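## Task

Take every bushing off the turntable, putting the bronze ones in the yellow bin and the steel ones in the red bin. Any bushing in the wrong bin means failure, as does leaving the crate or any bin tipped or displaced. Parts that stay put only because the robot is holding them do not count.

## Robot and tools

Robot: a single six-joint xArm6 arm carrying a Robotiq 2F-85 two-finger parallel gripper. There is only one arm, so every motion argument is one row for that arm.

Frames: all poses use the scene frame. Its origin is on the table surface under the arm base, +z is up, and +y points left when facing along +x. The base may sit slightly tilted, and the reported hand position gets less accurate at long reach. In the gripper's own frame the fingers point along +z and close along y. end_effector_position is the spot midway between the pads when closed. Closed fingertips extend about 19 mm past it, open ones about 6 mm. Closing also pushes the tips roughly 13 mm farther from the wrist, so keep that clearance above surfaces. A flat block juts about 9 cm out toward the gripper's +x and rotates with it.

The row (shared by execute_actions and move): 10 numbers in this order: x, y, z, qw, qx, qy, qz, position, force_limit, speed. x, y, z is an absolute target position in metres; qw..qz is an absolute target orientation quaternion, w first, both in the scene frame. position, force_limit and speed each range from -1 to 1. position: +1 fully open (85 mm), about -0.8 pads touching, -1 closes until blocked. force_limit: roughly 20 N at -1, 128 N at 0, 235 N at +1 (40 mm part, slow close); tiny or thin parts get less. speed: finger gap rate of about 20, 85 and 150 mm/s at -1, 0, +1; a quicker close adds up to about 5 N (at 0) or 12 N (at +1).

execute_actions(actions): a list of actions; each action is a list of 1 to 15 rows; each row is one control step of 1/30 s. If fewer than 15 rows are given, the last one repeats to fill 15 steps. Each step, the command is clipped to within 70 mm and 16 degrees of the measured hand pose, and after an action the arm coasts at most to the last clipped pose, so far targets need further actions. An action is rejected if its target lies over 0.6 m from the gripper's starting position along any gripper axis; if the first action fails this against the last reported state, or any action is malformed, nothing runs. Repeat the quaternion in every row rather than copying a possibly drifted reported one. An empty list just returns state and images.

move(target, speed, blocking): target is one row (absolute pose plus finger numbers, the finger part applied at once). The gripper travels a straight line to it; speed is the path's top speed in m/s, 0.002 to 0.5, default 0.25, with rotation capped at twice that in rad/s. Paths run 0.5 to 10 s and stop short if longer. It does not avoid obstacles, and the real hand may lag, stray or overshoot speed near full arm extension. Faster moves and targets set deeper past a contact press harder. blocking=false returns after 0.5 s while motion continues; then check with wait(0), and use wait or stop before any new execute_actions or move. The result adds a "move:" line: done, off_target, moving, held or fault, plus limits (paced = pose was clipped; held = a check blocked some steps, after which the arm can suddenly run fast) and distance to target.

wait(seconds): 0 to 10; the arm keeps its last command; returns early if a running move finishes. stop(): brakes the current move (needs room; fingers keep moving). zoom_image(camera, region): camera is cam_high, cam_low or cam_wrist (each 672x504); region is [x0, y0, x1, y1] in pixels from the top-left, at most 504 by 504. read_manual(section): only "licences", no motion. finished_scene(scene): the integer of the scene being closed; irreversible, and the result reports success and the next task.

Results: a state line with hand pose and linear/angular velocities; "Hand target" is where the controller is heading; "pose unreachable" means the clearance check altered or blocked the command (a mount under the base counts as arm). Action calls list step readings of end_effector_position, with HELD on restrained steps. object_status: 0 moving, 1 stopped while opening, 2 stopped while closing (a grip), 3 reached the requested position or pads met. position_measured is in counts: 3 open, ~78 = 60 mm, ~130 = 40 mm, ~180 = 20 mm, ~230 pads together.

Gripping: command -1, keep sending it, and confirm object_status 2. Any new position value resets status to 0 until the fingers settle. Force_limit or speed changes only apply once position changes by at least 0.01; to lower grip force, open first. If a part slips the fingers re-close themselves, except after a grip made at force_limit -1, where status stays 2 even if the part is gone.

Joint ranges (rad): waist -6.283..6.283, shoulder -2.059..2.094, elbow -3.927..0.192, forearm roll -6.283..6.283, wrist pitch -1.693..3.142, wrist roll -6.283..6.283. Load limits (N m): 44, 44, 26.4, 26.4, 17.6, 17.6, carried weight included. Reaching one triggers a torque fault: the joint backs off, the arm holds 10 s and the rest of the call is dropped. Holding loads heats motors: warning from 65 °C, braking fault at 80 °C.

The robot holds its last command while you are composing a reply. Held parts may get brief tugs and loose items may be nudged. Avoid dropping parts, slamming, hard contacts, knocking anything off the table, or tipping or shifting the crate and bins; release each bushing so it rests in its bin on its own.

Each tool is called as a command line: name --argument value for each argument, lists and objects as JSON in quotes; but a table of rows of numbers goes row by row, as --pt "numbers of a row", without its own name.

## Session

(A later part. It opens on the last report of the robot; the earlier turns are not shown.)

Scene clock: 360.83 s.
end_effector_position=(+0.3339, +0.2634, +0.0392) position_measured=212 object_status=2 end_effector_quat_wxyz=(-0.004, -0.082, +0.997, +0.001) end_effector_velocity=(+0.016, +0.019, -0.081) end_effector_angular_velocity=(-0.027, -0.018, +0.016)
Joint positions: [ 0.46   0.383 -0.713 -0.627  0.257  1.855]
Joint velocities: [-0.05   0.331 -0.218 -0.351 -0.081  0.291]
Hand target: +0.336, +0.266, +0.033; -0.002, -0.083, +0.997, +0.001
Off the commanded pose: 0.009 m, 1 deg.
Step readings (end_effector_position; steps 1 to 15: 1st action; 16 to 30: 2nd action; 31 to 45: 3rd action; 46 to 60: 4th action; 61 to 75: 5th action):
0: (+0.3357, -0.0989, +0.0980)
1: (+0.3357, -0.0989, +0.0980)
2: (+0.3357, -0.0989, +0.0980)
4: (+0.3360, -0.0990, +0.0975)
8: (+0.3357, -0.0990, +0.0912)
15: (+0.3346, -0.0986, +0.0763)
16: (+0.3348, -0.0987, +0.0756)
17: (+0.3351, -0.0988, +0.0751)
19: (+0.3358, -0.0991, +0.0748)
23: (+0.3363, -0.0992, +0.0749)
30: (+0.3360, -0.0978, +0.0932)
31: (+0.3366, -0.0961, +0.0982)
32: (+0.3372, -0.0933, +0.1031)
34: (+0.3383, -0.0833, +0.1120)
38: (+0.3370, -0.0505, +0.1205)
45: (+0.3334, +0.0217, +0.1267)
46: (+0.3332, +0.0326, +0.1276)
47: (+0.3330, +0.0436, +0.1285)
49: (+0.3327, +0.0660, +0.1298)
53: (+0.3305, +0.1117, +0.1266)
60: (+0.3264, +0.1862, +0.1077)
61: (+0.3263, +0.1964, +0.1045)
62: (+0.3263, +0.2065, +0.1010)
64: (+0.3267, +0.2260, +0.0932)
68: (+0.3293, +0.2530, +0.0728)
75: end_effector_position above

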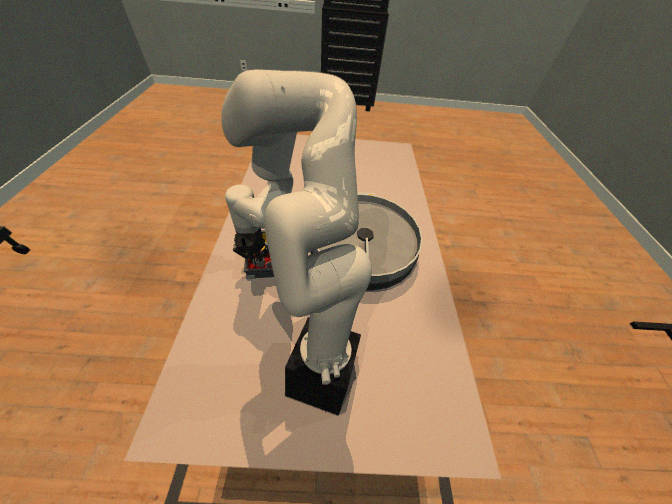

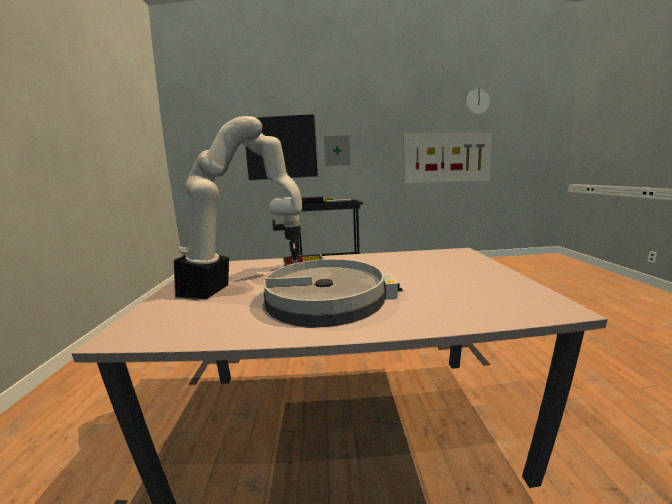

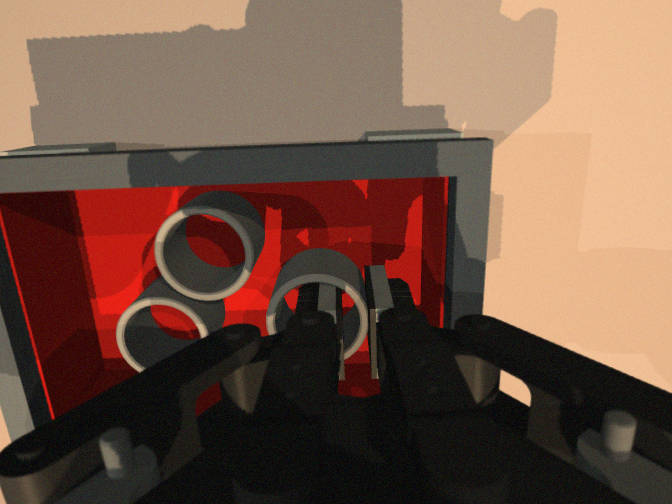

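execute_actions --actions '[[[0.3372,0.2668,0.032,0,-0.083,0.997,0,-0.49,-0.5,0],[0.3372,0.2668,0.032,0,-0.083,0.997,0,-0.49,-0.5,0],[0.3372,0.2668,0.032,0,-0.083,0.997,0,-0.49,-0.5,0],[0.3372,0.2668,0.032,0,-0.083,0.997,0,-0.49,-0.5,0],[0.3372,0.2668,0.0323,0,-0.083,0.997,0,-0.49,-0.5,0],[0.3372,0.2668,0.034,0,-0.083,0.997,0,-0.49,-0.5,0],[0.3372,0.2668,0.038,0,-0.083,0.997,0,-0.49,-0.5,0],[0.3372,0.2668,0.0445,0,-0.083,0.997,0,-0.49,-0.5,0],[0.3372,0.2668,0.053,0,-0.083,0.997,0,-0.49,-0.5,0],[0.3372,0.2665,0.0635,0,-0.082,0.997,0,-0.49,-0.5,0],[0.3371,0.2653,0.075,0,-0.080,0.997,0,-0.49,-0.5,0],[0.3368,0.2629,0.0865,0,-0.076,0.997,0,-0.49,-0.5,0],[0.3364,0.2586,0.097,0,-0.069,0.998,0,-0.49,-0.5,0],[0.3359,0.2525,0.106,0,-0.059,0.998,0,-0.49,-0.5,0],[0.3351,0.2444,0.113,0,-0.046,0.999,0,-0.49,-0.5,0]], [[0.3342,0.2347,0.117,0,-0.030,1,0,-0.49,-0.5,0],[0.3332,0.2239,0.119,0,-0.012,1,0,-0.49,-0.5,0],[0.3322,0.2127,0.120,0,0.007,1,0,-0.49,-0.5,0],[0.3311,0.2015,0.120,0,0.025,1,0,-0.49,-0.5,0],[0.3301,0.1903,0.120,0,0.044,0.999,0,-0.49,-0.5,0],[0.3291,0.1791,0.120,0,0.062,0.998,0,-0.49,-0.5,0],[0.3280,0.1679,0.120,0,0.081,0.997,0,-0.49,-0.5,0],[0.3270,0.1567,0.120,0,0.099,0.995,0,-0.49,-0.5,0],[0.3260,0.1455,0.120,0,0.118,0.993,0,-0.49,-0.5,0],[0.3249,0.1343,0.120,0,0.136,0.991,0,-0.49,-0.5,0],[0.3239,0.1231,0.120,0,0.155,0.988,0,-0.49,-0.5,0],[0.3228,0.1119,0.120,0,0.173,0.985,0,-0.49,-0.5,0],[0.3218,0.1007,0.120,0,0.191,0.982,0,-0.49,-0.5,0],[0.3208,0.0895,0.120,0,0.209,0.978,0,-0.49,-0.5,0],[0.3197,0.0783,0.120,0,0.228,0.974,0,-0.49,-0.5,0]], [[0.3187,0.0671,0.120,0,0.246,0.969,0,-0.49,-0.5,0],[0.3177,0.0559,0.120,0,0.264,0.965,0,-0.49,-0.5,0],[0.3166,0.0447,0.120,0,0.282,0.960,0,-0.49,-0.5,0],[0.3156,0.0335,0.120,0,0.299,0.954,0,-0.49,-0.5,0],[0.3145,0.0223,0.120,0,0.317,0.948,0,-0.49,-0.5,0],[0.3135,0.0111,0.120,0,0.334,0.942,0,-0.49,-0.5,0],[0.3125,-0.0001,0.120,0,0.352,0.936,0,-0.49,-0.5,0],[0.3114,-0.0113,0.120,0,0.369,0.929,0,-0.49,-0.5,0],[0.3104,-0.0225,0.120,0,0.386,0.922,0,-0.49,-0.5,0],[0.3094,-0.0337,0.119,0,0.404,0.915,0,-0.49,-0.5,0],[0.3083,-0.0449,0.117,0,0.420,0.907,0,-0.49,-0.5,0],[0.3073,-0.0561,0.114,0,0.437,0.899,0,-0.49,-0.5,0],[0.3063,-0.0668,0.111,0,0.453,0.891,0,-0.49,-0.5,0],[0.3054,-0.0766,0.108,0,0.467,0.884,0,-0.49,-0.5,0],[0.3046,-0.0847,0.105,0,0.479,0.878,0,-0.49,-0.5,0]], [[0.3041,-0.0908,0.102,0,0.488,0.873,0,-0.49,-0.5,0],[0.3037,-0.0951,0.100,0,0.494,0.869,0,-0.49,-0.5,0],[0.3034,-0.0975,0.0985,0,0.498,0.867,0,-0.49,-0.5,0],[0.3033,-0.0987,0.098,0,0.5,0.866,0,-0.49,-0.5,0],[0.3033,-0.0990,0.098,0,0.5,0.866,0,-0.49,-0.5,0]]]'

zoom_image --camera "cam_wrist" --region '[250, 200, 450, 400]'

Scene clock: 383.80 s.
end_effector_position=(+0.3032, -0.0979, +0.0985) position_measured=191 object_status=3 end_effector_quat_wxyz=(+0.000, +0.499, +0.866, -0.002) end_effector_velocity=(+0.004, -0.007, -0.006) end_effector_angular_velocity=(+0.034, -0.009, -0.008)
Joint positions: [-0.482 -0.213 -0.174  0.026  0.187  1.496]
Joint velocities: [ 0.001  0.049 -0.028  0.191 -0.019 -0.179]
Hand target: +0.304, -0.099, +0.098; -0.000, +0.500, +0.866, -0.001
Off the commanded pose: 0.001 m, 0 deg.
Step readings (end_effector_position; steps 1 to 15: 1st action; 16 to 30: 2nd action; 31 to 45: 3rd action; 46 to 60: 4th action):
0: (+0.3363, +0.2665, +0.0326)
1: (+0.3363, +0.2665, +0.0326)
2: (+0.3364, +0.2665, +0.0326)
4: (+0.3369, +0.2667, +0.0323)
8: (+0.3369, +0.2666, +0.0331)
15: (+0.3373, +0.2654, +0.0697)
16: (+0.3375, +0.2634, +0.0777)
17: (+0.3375, +0.2601, +0.0852)
19: (+0.3371, +0.2478, +0.0970)
23: (+0.3322, +0.2083, +0.1063)
30: (+0.3231, +0.1333, +0.1104)
31: (+0.3220, +0.1226, +0.1107)
32: (+0.3209, +0.1119, +0.1109)
34: (+0.3186, +0.0904, +0.1114)
38: (+0.3143, +0.0470, +0.1123)
45: (+0.3066, -0.0298, +0.1134)
46: (+0.3051, -0.0407, +0.1128)
47: (+0.3035, -0.0512, +0.1119)
49: (+0.3007, -0.0700, +0.1093)
53: (+0.3006, -0.0912, +0.1035)
60: end_effector_position above

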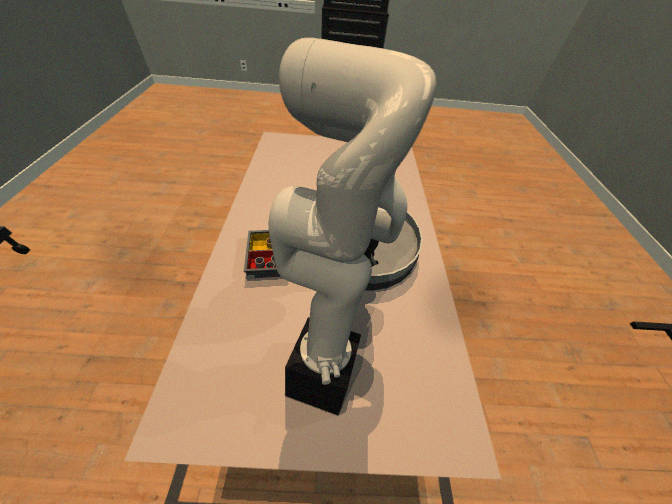

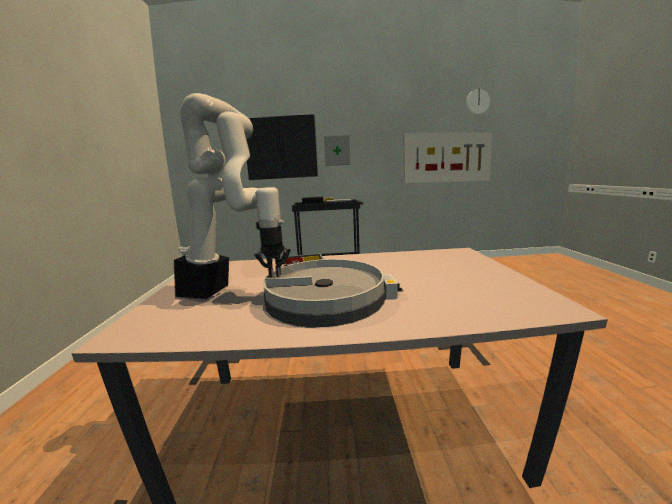

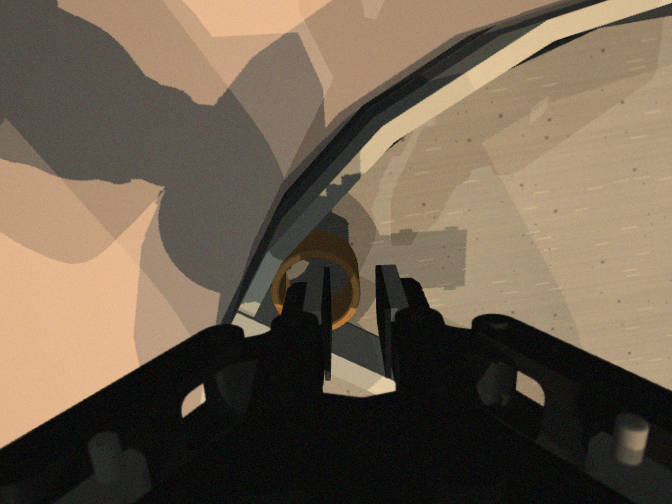

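Region (250, 200, 450, 400) of cam_wrist's 672x504 image, scaled by 2.520, with more detail than that image has.

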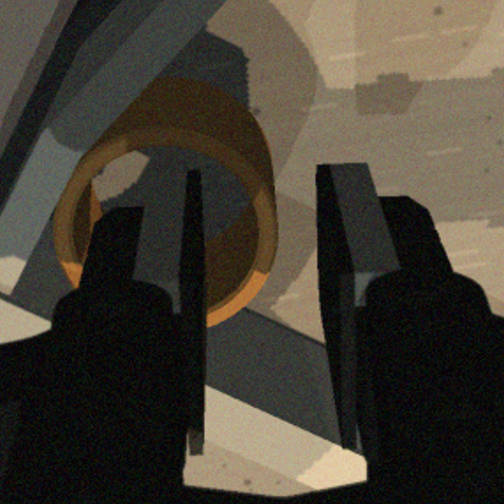

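zoom_image --camera "cam_high" --region '[230, 215, 310, 290]'

Region (230, 215, 310, 290) of cam_high's 672x504 image, scaled by 6.300, with more detail than that image has; it fills the top 472 rows of this view, and the rest is white.

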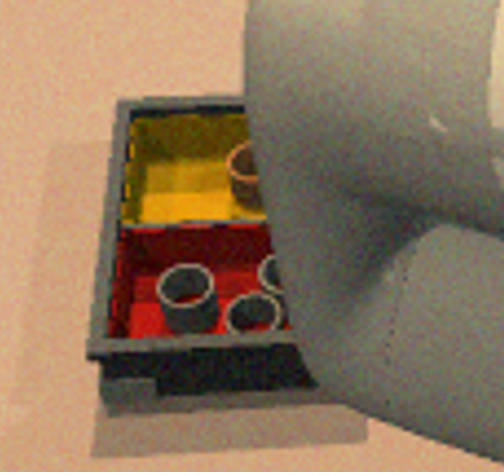

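execute_actions --actions '[[[0.3038,-0.0989,0.098,0,0.5,0.866,0,-0.49,-0.5,0],[0.3038,-0.0989,0.097,0,0.5,0.866,0,-0.49,-0.5,0],[0.3038,-0.0989,0.095,0,0.5,0.866,0,-0.49,-0.5,0],[0.3038,-0.0989,0.0925,0,0.5,0.866,0,-0.49,-0.5,0],[0.3038,-0.0989,0.0895,0,0.5,0.866,0,-0.49,-0.5,0],[0.3038,-0.0989,0.0865,0,0.5,0.866,0,-0.49,-0.5,0],[0.3038,-0.0989,0.0835,0,0.5,0.866,0,-0.49,-0.5,0],[0.3038,-0.0989,0.0805,0,0.5,0.866,0,-0.49,-0.5,0],[0.3038,-0.0989,0.078,0,0.5,0.866,0,-0.49,-0.5,0],[0.3038,-0.0989,0.076,0,0.5,0.866,0,-0.49,-0.5,0],[0.3038,-0.0989,0.0747,0,0.5,0.866,0,-0.49,-0.5,0],[0.3038,-0.0989,0.074,0,0.5,0.866,0,-0.49,-0.5,0],[0.3038,-0.0989,0.074,0,0.5,0.866,0,-0.49,-0.5,0],[0.3038,-0.0989,0.074,0,0.5,0.866,0,-0.49,-0.5,0],[0.3038,-0.0989,0.074,0,0.5,0.866,0,-1,-0.5,0]], [[0.3038,-0.0989,0.074,0,0.5,0.866,0,-1,-0.5,0],[0.3038,-0.0989,0.074,0,0.5,0.866,0,-1,-0.5,0],[0.3038,-0.0989,0.074,0,0.5,0.866,0,-1,-0.5,0],[0.3038,-0.0989,0.074,0,0.5,0.866,0,-1,-0.5,0],[0.3038,-0.0989,0.074,0,0.5,0.866,0,-1,-0.5,0],[0.3038,-0.0989,0.0745,0,0.5,0.866,0,-1,-0.5,0],[0.3038,-0.0989,0.076,0,0.5,0.866,0,-1,-0.5,0],[0.3038,-0.0989,0.079,0,0.5,0.866,0,-1,-0.5,0],[0.3038,-0.0989,0.083,0,0.5,0.866,0,-1,-0.5,0],[0.3038,-0.0989,0.088,0,0.5,0.866,0,-1,-0.5,0],[0.3039,-0.0986,0.094,0,0.5,0.866,0,-1,-0.5,0],[0.3042,-0.0975,0.101,0,0.498,0.867,0,-1,-0.5,0],[0.3049,-0.0951,0.108,0,0.495,0.869,0,-1,-0.5,0],[0.3060,-0.0909,0.115,0,0.489,0.872,0,-1,-0.5,0],[0.3077,-0.0849,0.121,0,0.481,0.877,0,-1,-0.5,0]], [[0.3099,-0.0771,0.126,0,0.469,0.883,0,-1,-0.5,0],[0.3125,-0.0676,0.129,0,0.456,0.890,0,-1,-0.5,0],[0.3154,-0.0572,0.130,0,0.441,0.898,0,-1,-0.5,0],[0.3184,-0.0463,0.130,0,0.425,0.905,0,-1,-0.5,0],[0.3215,-0.0354,0.130,0,0.409,0.912,0,-1,-0.5,0],[0.3245,-0.0245,0.130,0,0.393,0.919,0,-1,-0.5,0],[0.3275,-0.0136,0.130,0,0.377,0.926,0,-1,-0.5,0],[0.3305,-0.0027,0.130,0,0.361,0.933,0,-1,-0.5,0],[0.3336,0.0082,0.130,0,0.344,0.939,0,-1,-0.5,0],[0.3366,0.0191,0.130,0,0.328,0.945,0,-1,-0.5,0],[0.3396,0.0300,0.130,0,0.311,0.950,0,-1,-0.5,0],[0.3427,0.0409,0.130,0,0.295,0.956,0,-1,-0.5,0],[0.3457,0.0518,0.130,0,0.278,0.961,0,-1,-0.5,0],[0.3487,0.0627,0.130,0,0.261,0.965,0,-1,-0.5,0],[0.3517,0.0736,0.130,0,0.244,0.970,0,-1,-0.5,0]], [[0.3548,0.0845,0.130,0,0.227,0.974,0,-1,-0.5,0],[0.3578,0.0954,0.130,0,0.210,0.978,0,-1,-0.5,0],[0.3608,0.1063,0.128,0,0.193,0.981,0,-1,-0.5,0],[0.3639,0.1172,0.125,0,0.176,0.984,0,-1,-0.5,0],[0.3669,0.1281,0.122,0,0.158,0.987,0,-1,-0.5,0],[0.3699,0.1390,0.118,0,0.141,0.990,0,-1,-0.5,0],[0.3730,0.1499,0.114,0,0.124,0.992,0,-1,-0.5,0],[0.3760,0.1608,0.110,0,0.106,0.994,0,-1,-0.5,0],[0.3790,0.1717,0.106,0,0.089,0.996,0,-1,-0.5,0],[0.3820,0.1826,0.102,0,0.071,0.997,0,-1,-0.5,0],[0.3851,0.1935,0.098,0,0.054,0.999,0,-1,-0.5,0],[0.3881,0.2044,0.094,0,0.037,0.999,0,-1,-0.5,0],[0.3911,0.2153,0.090,0,0.019,1,0,-1,-0.5,0],[0.3942,0.2262,0.086,0,0.002,1,0,-1,-0.5,0],[0.3972,0.2371,0.082,0,-0.016,1,0,-1,-0.5,0]], [[0.4001,0.2476,0.078,0,-0.033,0.999,0,-1,-0.5,0],[0.4027,0.2571,0.074,0,-0.048,0.999,0,-1,-0.5,0],[0.4049,0.2649,0.070,0,-0.061,0.998,0,-1,-0.5,0],[0.4066,0.2709,0.066,0,-0.070,0.998,0,-1,-0.5,0],[0.4077,0.2751,0.062,0,-0.077,0.997,0,-1,-0.5,0],[0.4084,0.2775,0.058,0,-0.081,0.997,0,-1,-0.5,0],[0.4087,0.2786,0.054,0,-0.082,0.997,0,-1,-0.5,0],[0.4088,0.2789,0.050,0,-0.083,0.997,0,-1,-0.5,0],[0.4088,0.2789,0.046,0,-0.083,0.997,0,-1,-0.5,0],[0.4088,0.2789,0.042,0,-0.083,0.997,0,-1,-0.5,0],[0.4088,0.2789,0.038,0,-0.083,0.997,0,-1,-0.5,0],[0.4088,0.2789,0.035,0,-0.083,0.997,0,-1,-0.5,0],[0.4088,0.2789,0.033,0,-0.083,0.997,0,-1,-0.5,0],[0.4088,0.2789,0.032,0,-0.083,0.997,0,-1,-0.5,0],[0.4088,0.2789,0.032,0,-0.083,0.997,0,-1,-0.5,0]]]'

Scene clock: 408.33 s.
end_effector_position=(+0.4038, +0.2743, +0.0424) position_measured=212 object_status=2 end_effector_quat_wxyz=(-0.000, -0.081, +0.997, +0.001) end_effector_velocity=(+0.022, +0.023, -0.118) end_effector_angular_velocity=(-0.047, +0.041, +0.034)
Joint positions: [ 0.422  0.457 -0.908 -0.448  0.35   1.631]
Joint velocities: [-0.032  0.439 -0.306 -0.125 -0.064  0.072]
Hand target: +0.408, +0.278, +0.033; -0.000, -0.083, +0.997, +0.000
Off the commanded pose: 0.012 m, 0 deg.
Step readings (end_effector_position; steps 1 to 15: 1st action; 16 to 30: 2nd action; 31 to 45: 3rd action; 46 to 60: 4th action; 61 to 75: 5th action):
0: (+0.3036, -0.0988, +0.0980)
1: (+0.3036, -0.0988, +0.0980)
2: (+0.3036, -0.0988, +0.0980)
4: (+0.3039, -0.0989, +0.0975)
8: (+0.3038, -0.0989, +0.0914)
15: (+0.3026, -0.0985, +0.0767)
16: (+0.3028, -0.0986, +0.0759)
17: (+0.3031, -0.0987, +0.0753)
19: (+0.3038, -0.0989, +0.0748)
23: (+0.3046, -0.0991, +0.0750)
30: (+0.3045, -0.0979, +0.0923)
31: (+0.3055, -0.0965, +0.0970)
32: (+0.3069, -0.0938, +0.1018)
34: (+0.3108, -0.0843, +0.1106)
38: (+0.3186, -0.0528, +0.1206)
45: (+0.3339, +0.0189, +0.1299)
46: (+0.3364, +0.0299, +0.1310)
47: (+0.3390, +0.0410, +0.1321)
49: (+0.3445, +0.0635, +0.1340)
53: (+0.3551, +0.1086, +0.1326)
60: (+0.3710, +0.1795, +0.1128)
61: (+0.3736, +0.1893, +0.1094)
62: (+0.3763, +0.1991, +0.1059)
64: (+0.3819, +0.2186, +0.0987)
68: (+0.3930, +0.2541, +0.0808)
75: end_effector_position above

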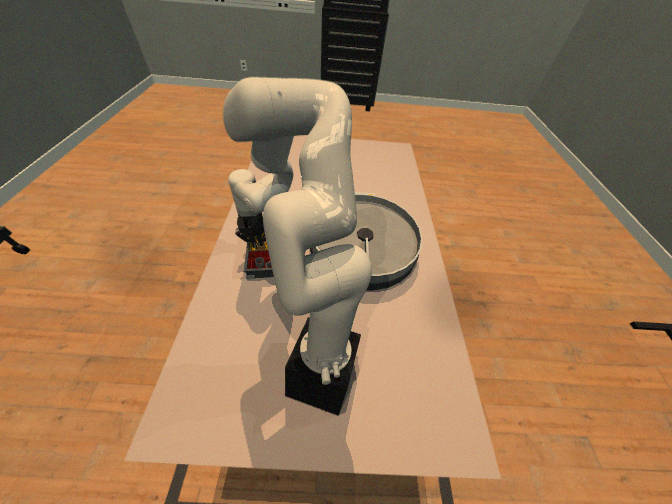

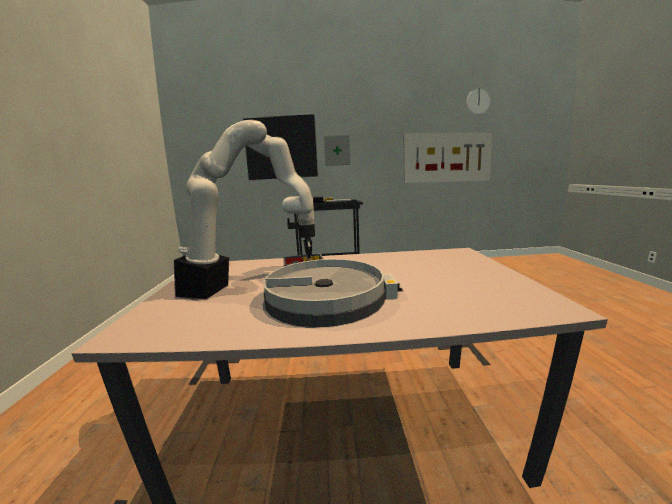

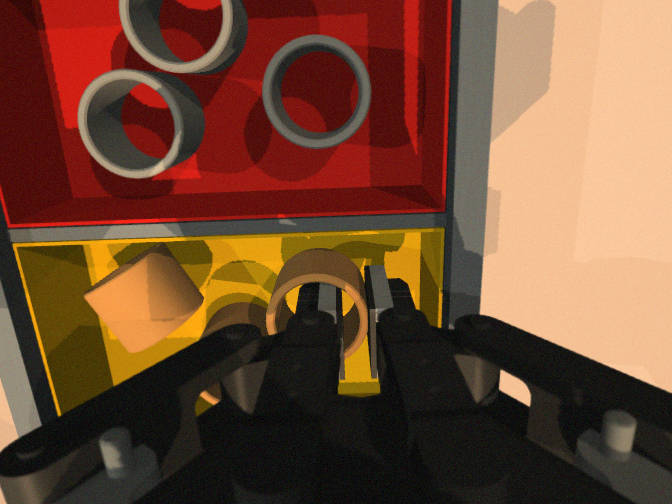

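execute_actions --actions '[[[0.4088,0.2789,0.032,0,-0.083,0.997,0,-0.49,-0.5,0],[0.4088,0.2789,0.032,0,-0.083,0.997,0,-0.49,-0.5,0],[0.4088,0.2789,0.032,0,-0.083,0.997,0,-0.49,-0.5,0],[0.4088,0.2789,0.0325,0,-0.083,0.997,0,-0.49,-0.5,0],[0.4088,0.2789,0.035,0,-0.083,0.997,0,-0.49,-0.5,0],[0.4088,0.2789,0.040,0,-0.083,0.997,0,-0.49,-0.5,0],[0.4088,0.2789,0.047,0,-0.083,0.997,0,-0.49,-0.5,0],[0.4088,0.2789,0.056,0,-0.083,0.997,0,-0.49,-0.5,0],[0.4088,0.2789,0.066,0,-0.083,0.997,0,-0.49,-0.5,0],[0.4088,0.2789,0.076,0,-0.083,0.997,0,-0.49,-0.5,0],[0.4088,0.2789,0.085,0,-0.083,0.997,0,-0.49,-0.5,0],[0.4088,0.2789,0.092,0,-0.083,0.997,0,-0.49,-0.5,0],[0.4088,0.2789,0.097,0,-0.083,0.997,0,-0.49,-0.5,0],[0.4088,0.2789,0.0995,0,-0.083,0.997,0,-0.49,-0.5,0],[0.4088,0.2789,0.100,0,-0.083,0.997,0,-0.49,-0.5,0]]]'

wait --seconds 0.5

Scene clock: 412.23 s.
end_effector_position=(+0.4104, +0.2810, +0.0801) position_measured=191 object_status=0 end_effector_quat_wxyz=(+0.002, -0.083, +0.997, +0.001) end_effector_velocity=(+0.018, +0.015, +0.209) end_effector_angular_velocity=(+0.040, -0.044, -0.002)
Joint positions: [ 0.452  0.363 -0.906 -0.374  0.436  1.575]
Joint velocities: [ 0.121 -0.569  0.108  0.311  0.395 -0.232]
Hand target: +0.409, +0.280, +0.098; +0.000, -0.083, +0.997, +0.001
Off the commanded pose: 0.020 m, 0 deg.
Step readings (end_effector_position):
0: (+0.4076, +0.2784, +0.0329)
1: (+0.4076, +0.2784, +0.0329)
2: (+0.4077, +0.2784, +0.0328)
4: (+0.4083, +0.2787, +0.0324)
8: (+0.4080, +0.2783, +0.0356)
15: end_effector_position above

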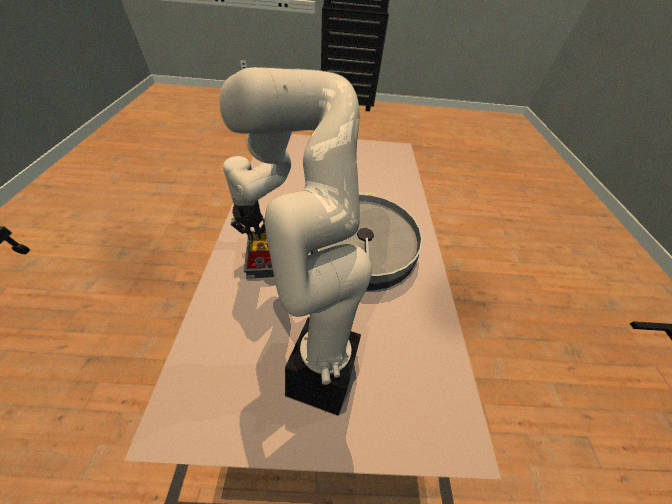

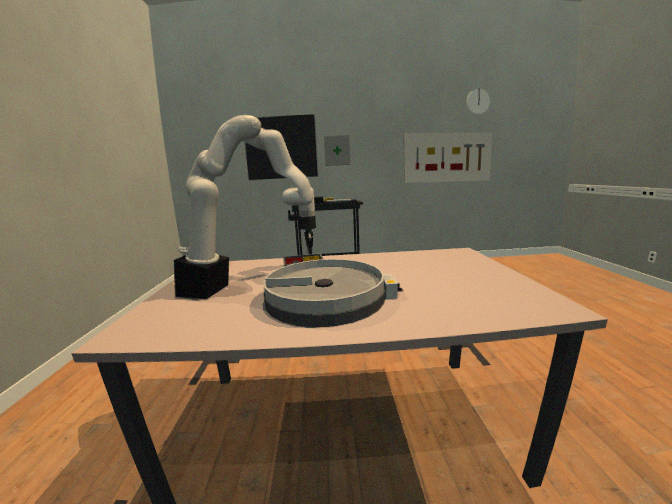

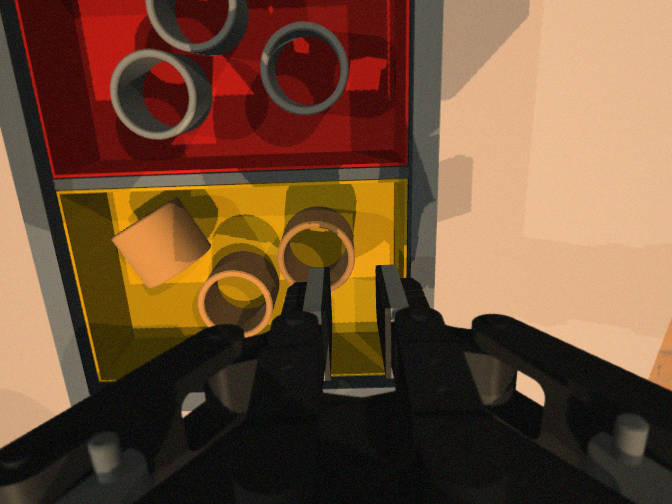

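Scene clock: 412.73 s.
end_effector_position=(+0.4088, +0.2796, +0.0972) position_measured=191 object_status=3 end_effector_quat_wxyz=(+0.000, -0.083, +0.997, +0.000) end_effector_velocity=(+0.001, +0.001, +0.002) end_effector_angular_velocity=(+0.002, -0.002, +0.000)
Joint positions: [ 0.462  0.312 -0.892 -0.345  0.478  1.552]
Joint velocities: [ 0.001 -0.004 -0.     0.001  0.002 -0.001]
Hand target: +0.409, +0.280, +0.098; +0.000, -0.083, +0.997, +0.001
Off the commanded pose: 0.003 m, 0 deg.
wait: 0.50 s; at rest by 0.37 s

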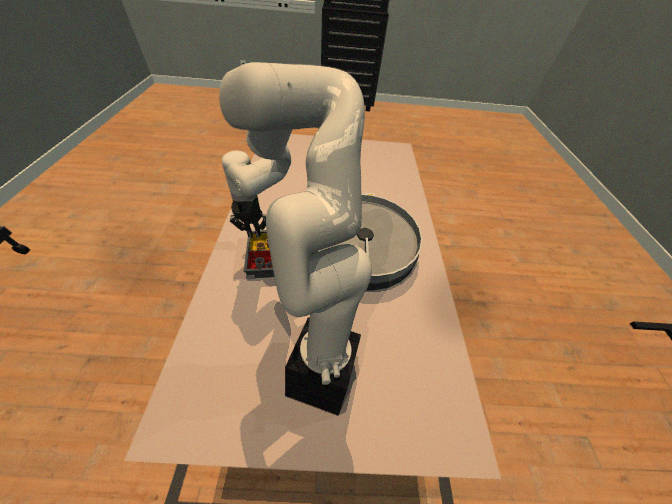

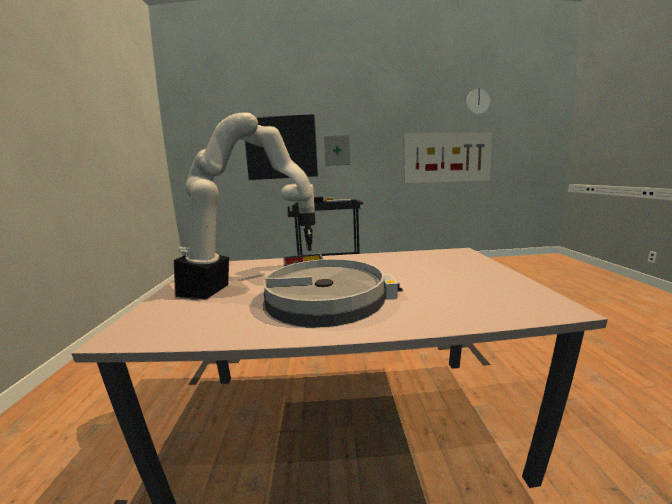

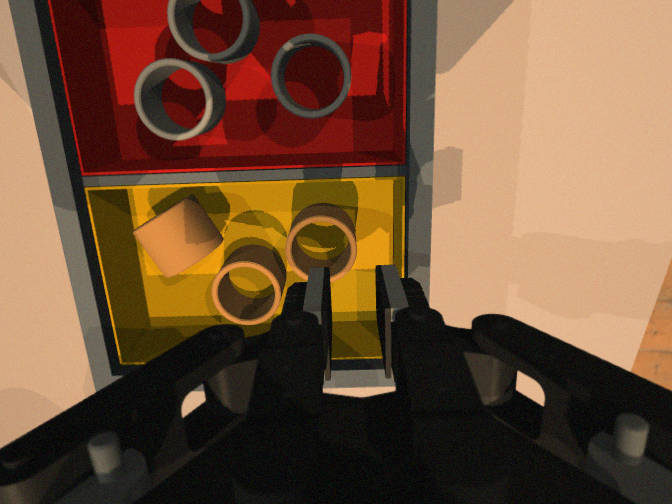

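All six bushings are in the right bins.

finished_scene --scene 1

The scene is finished: the task was done.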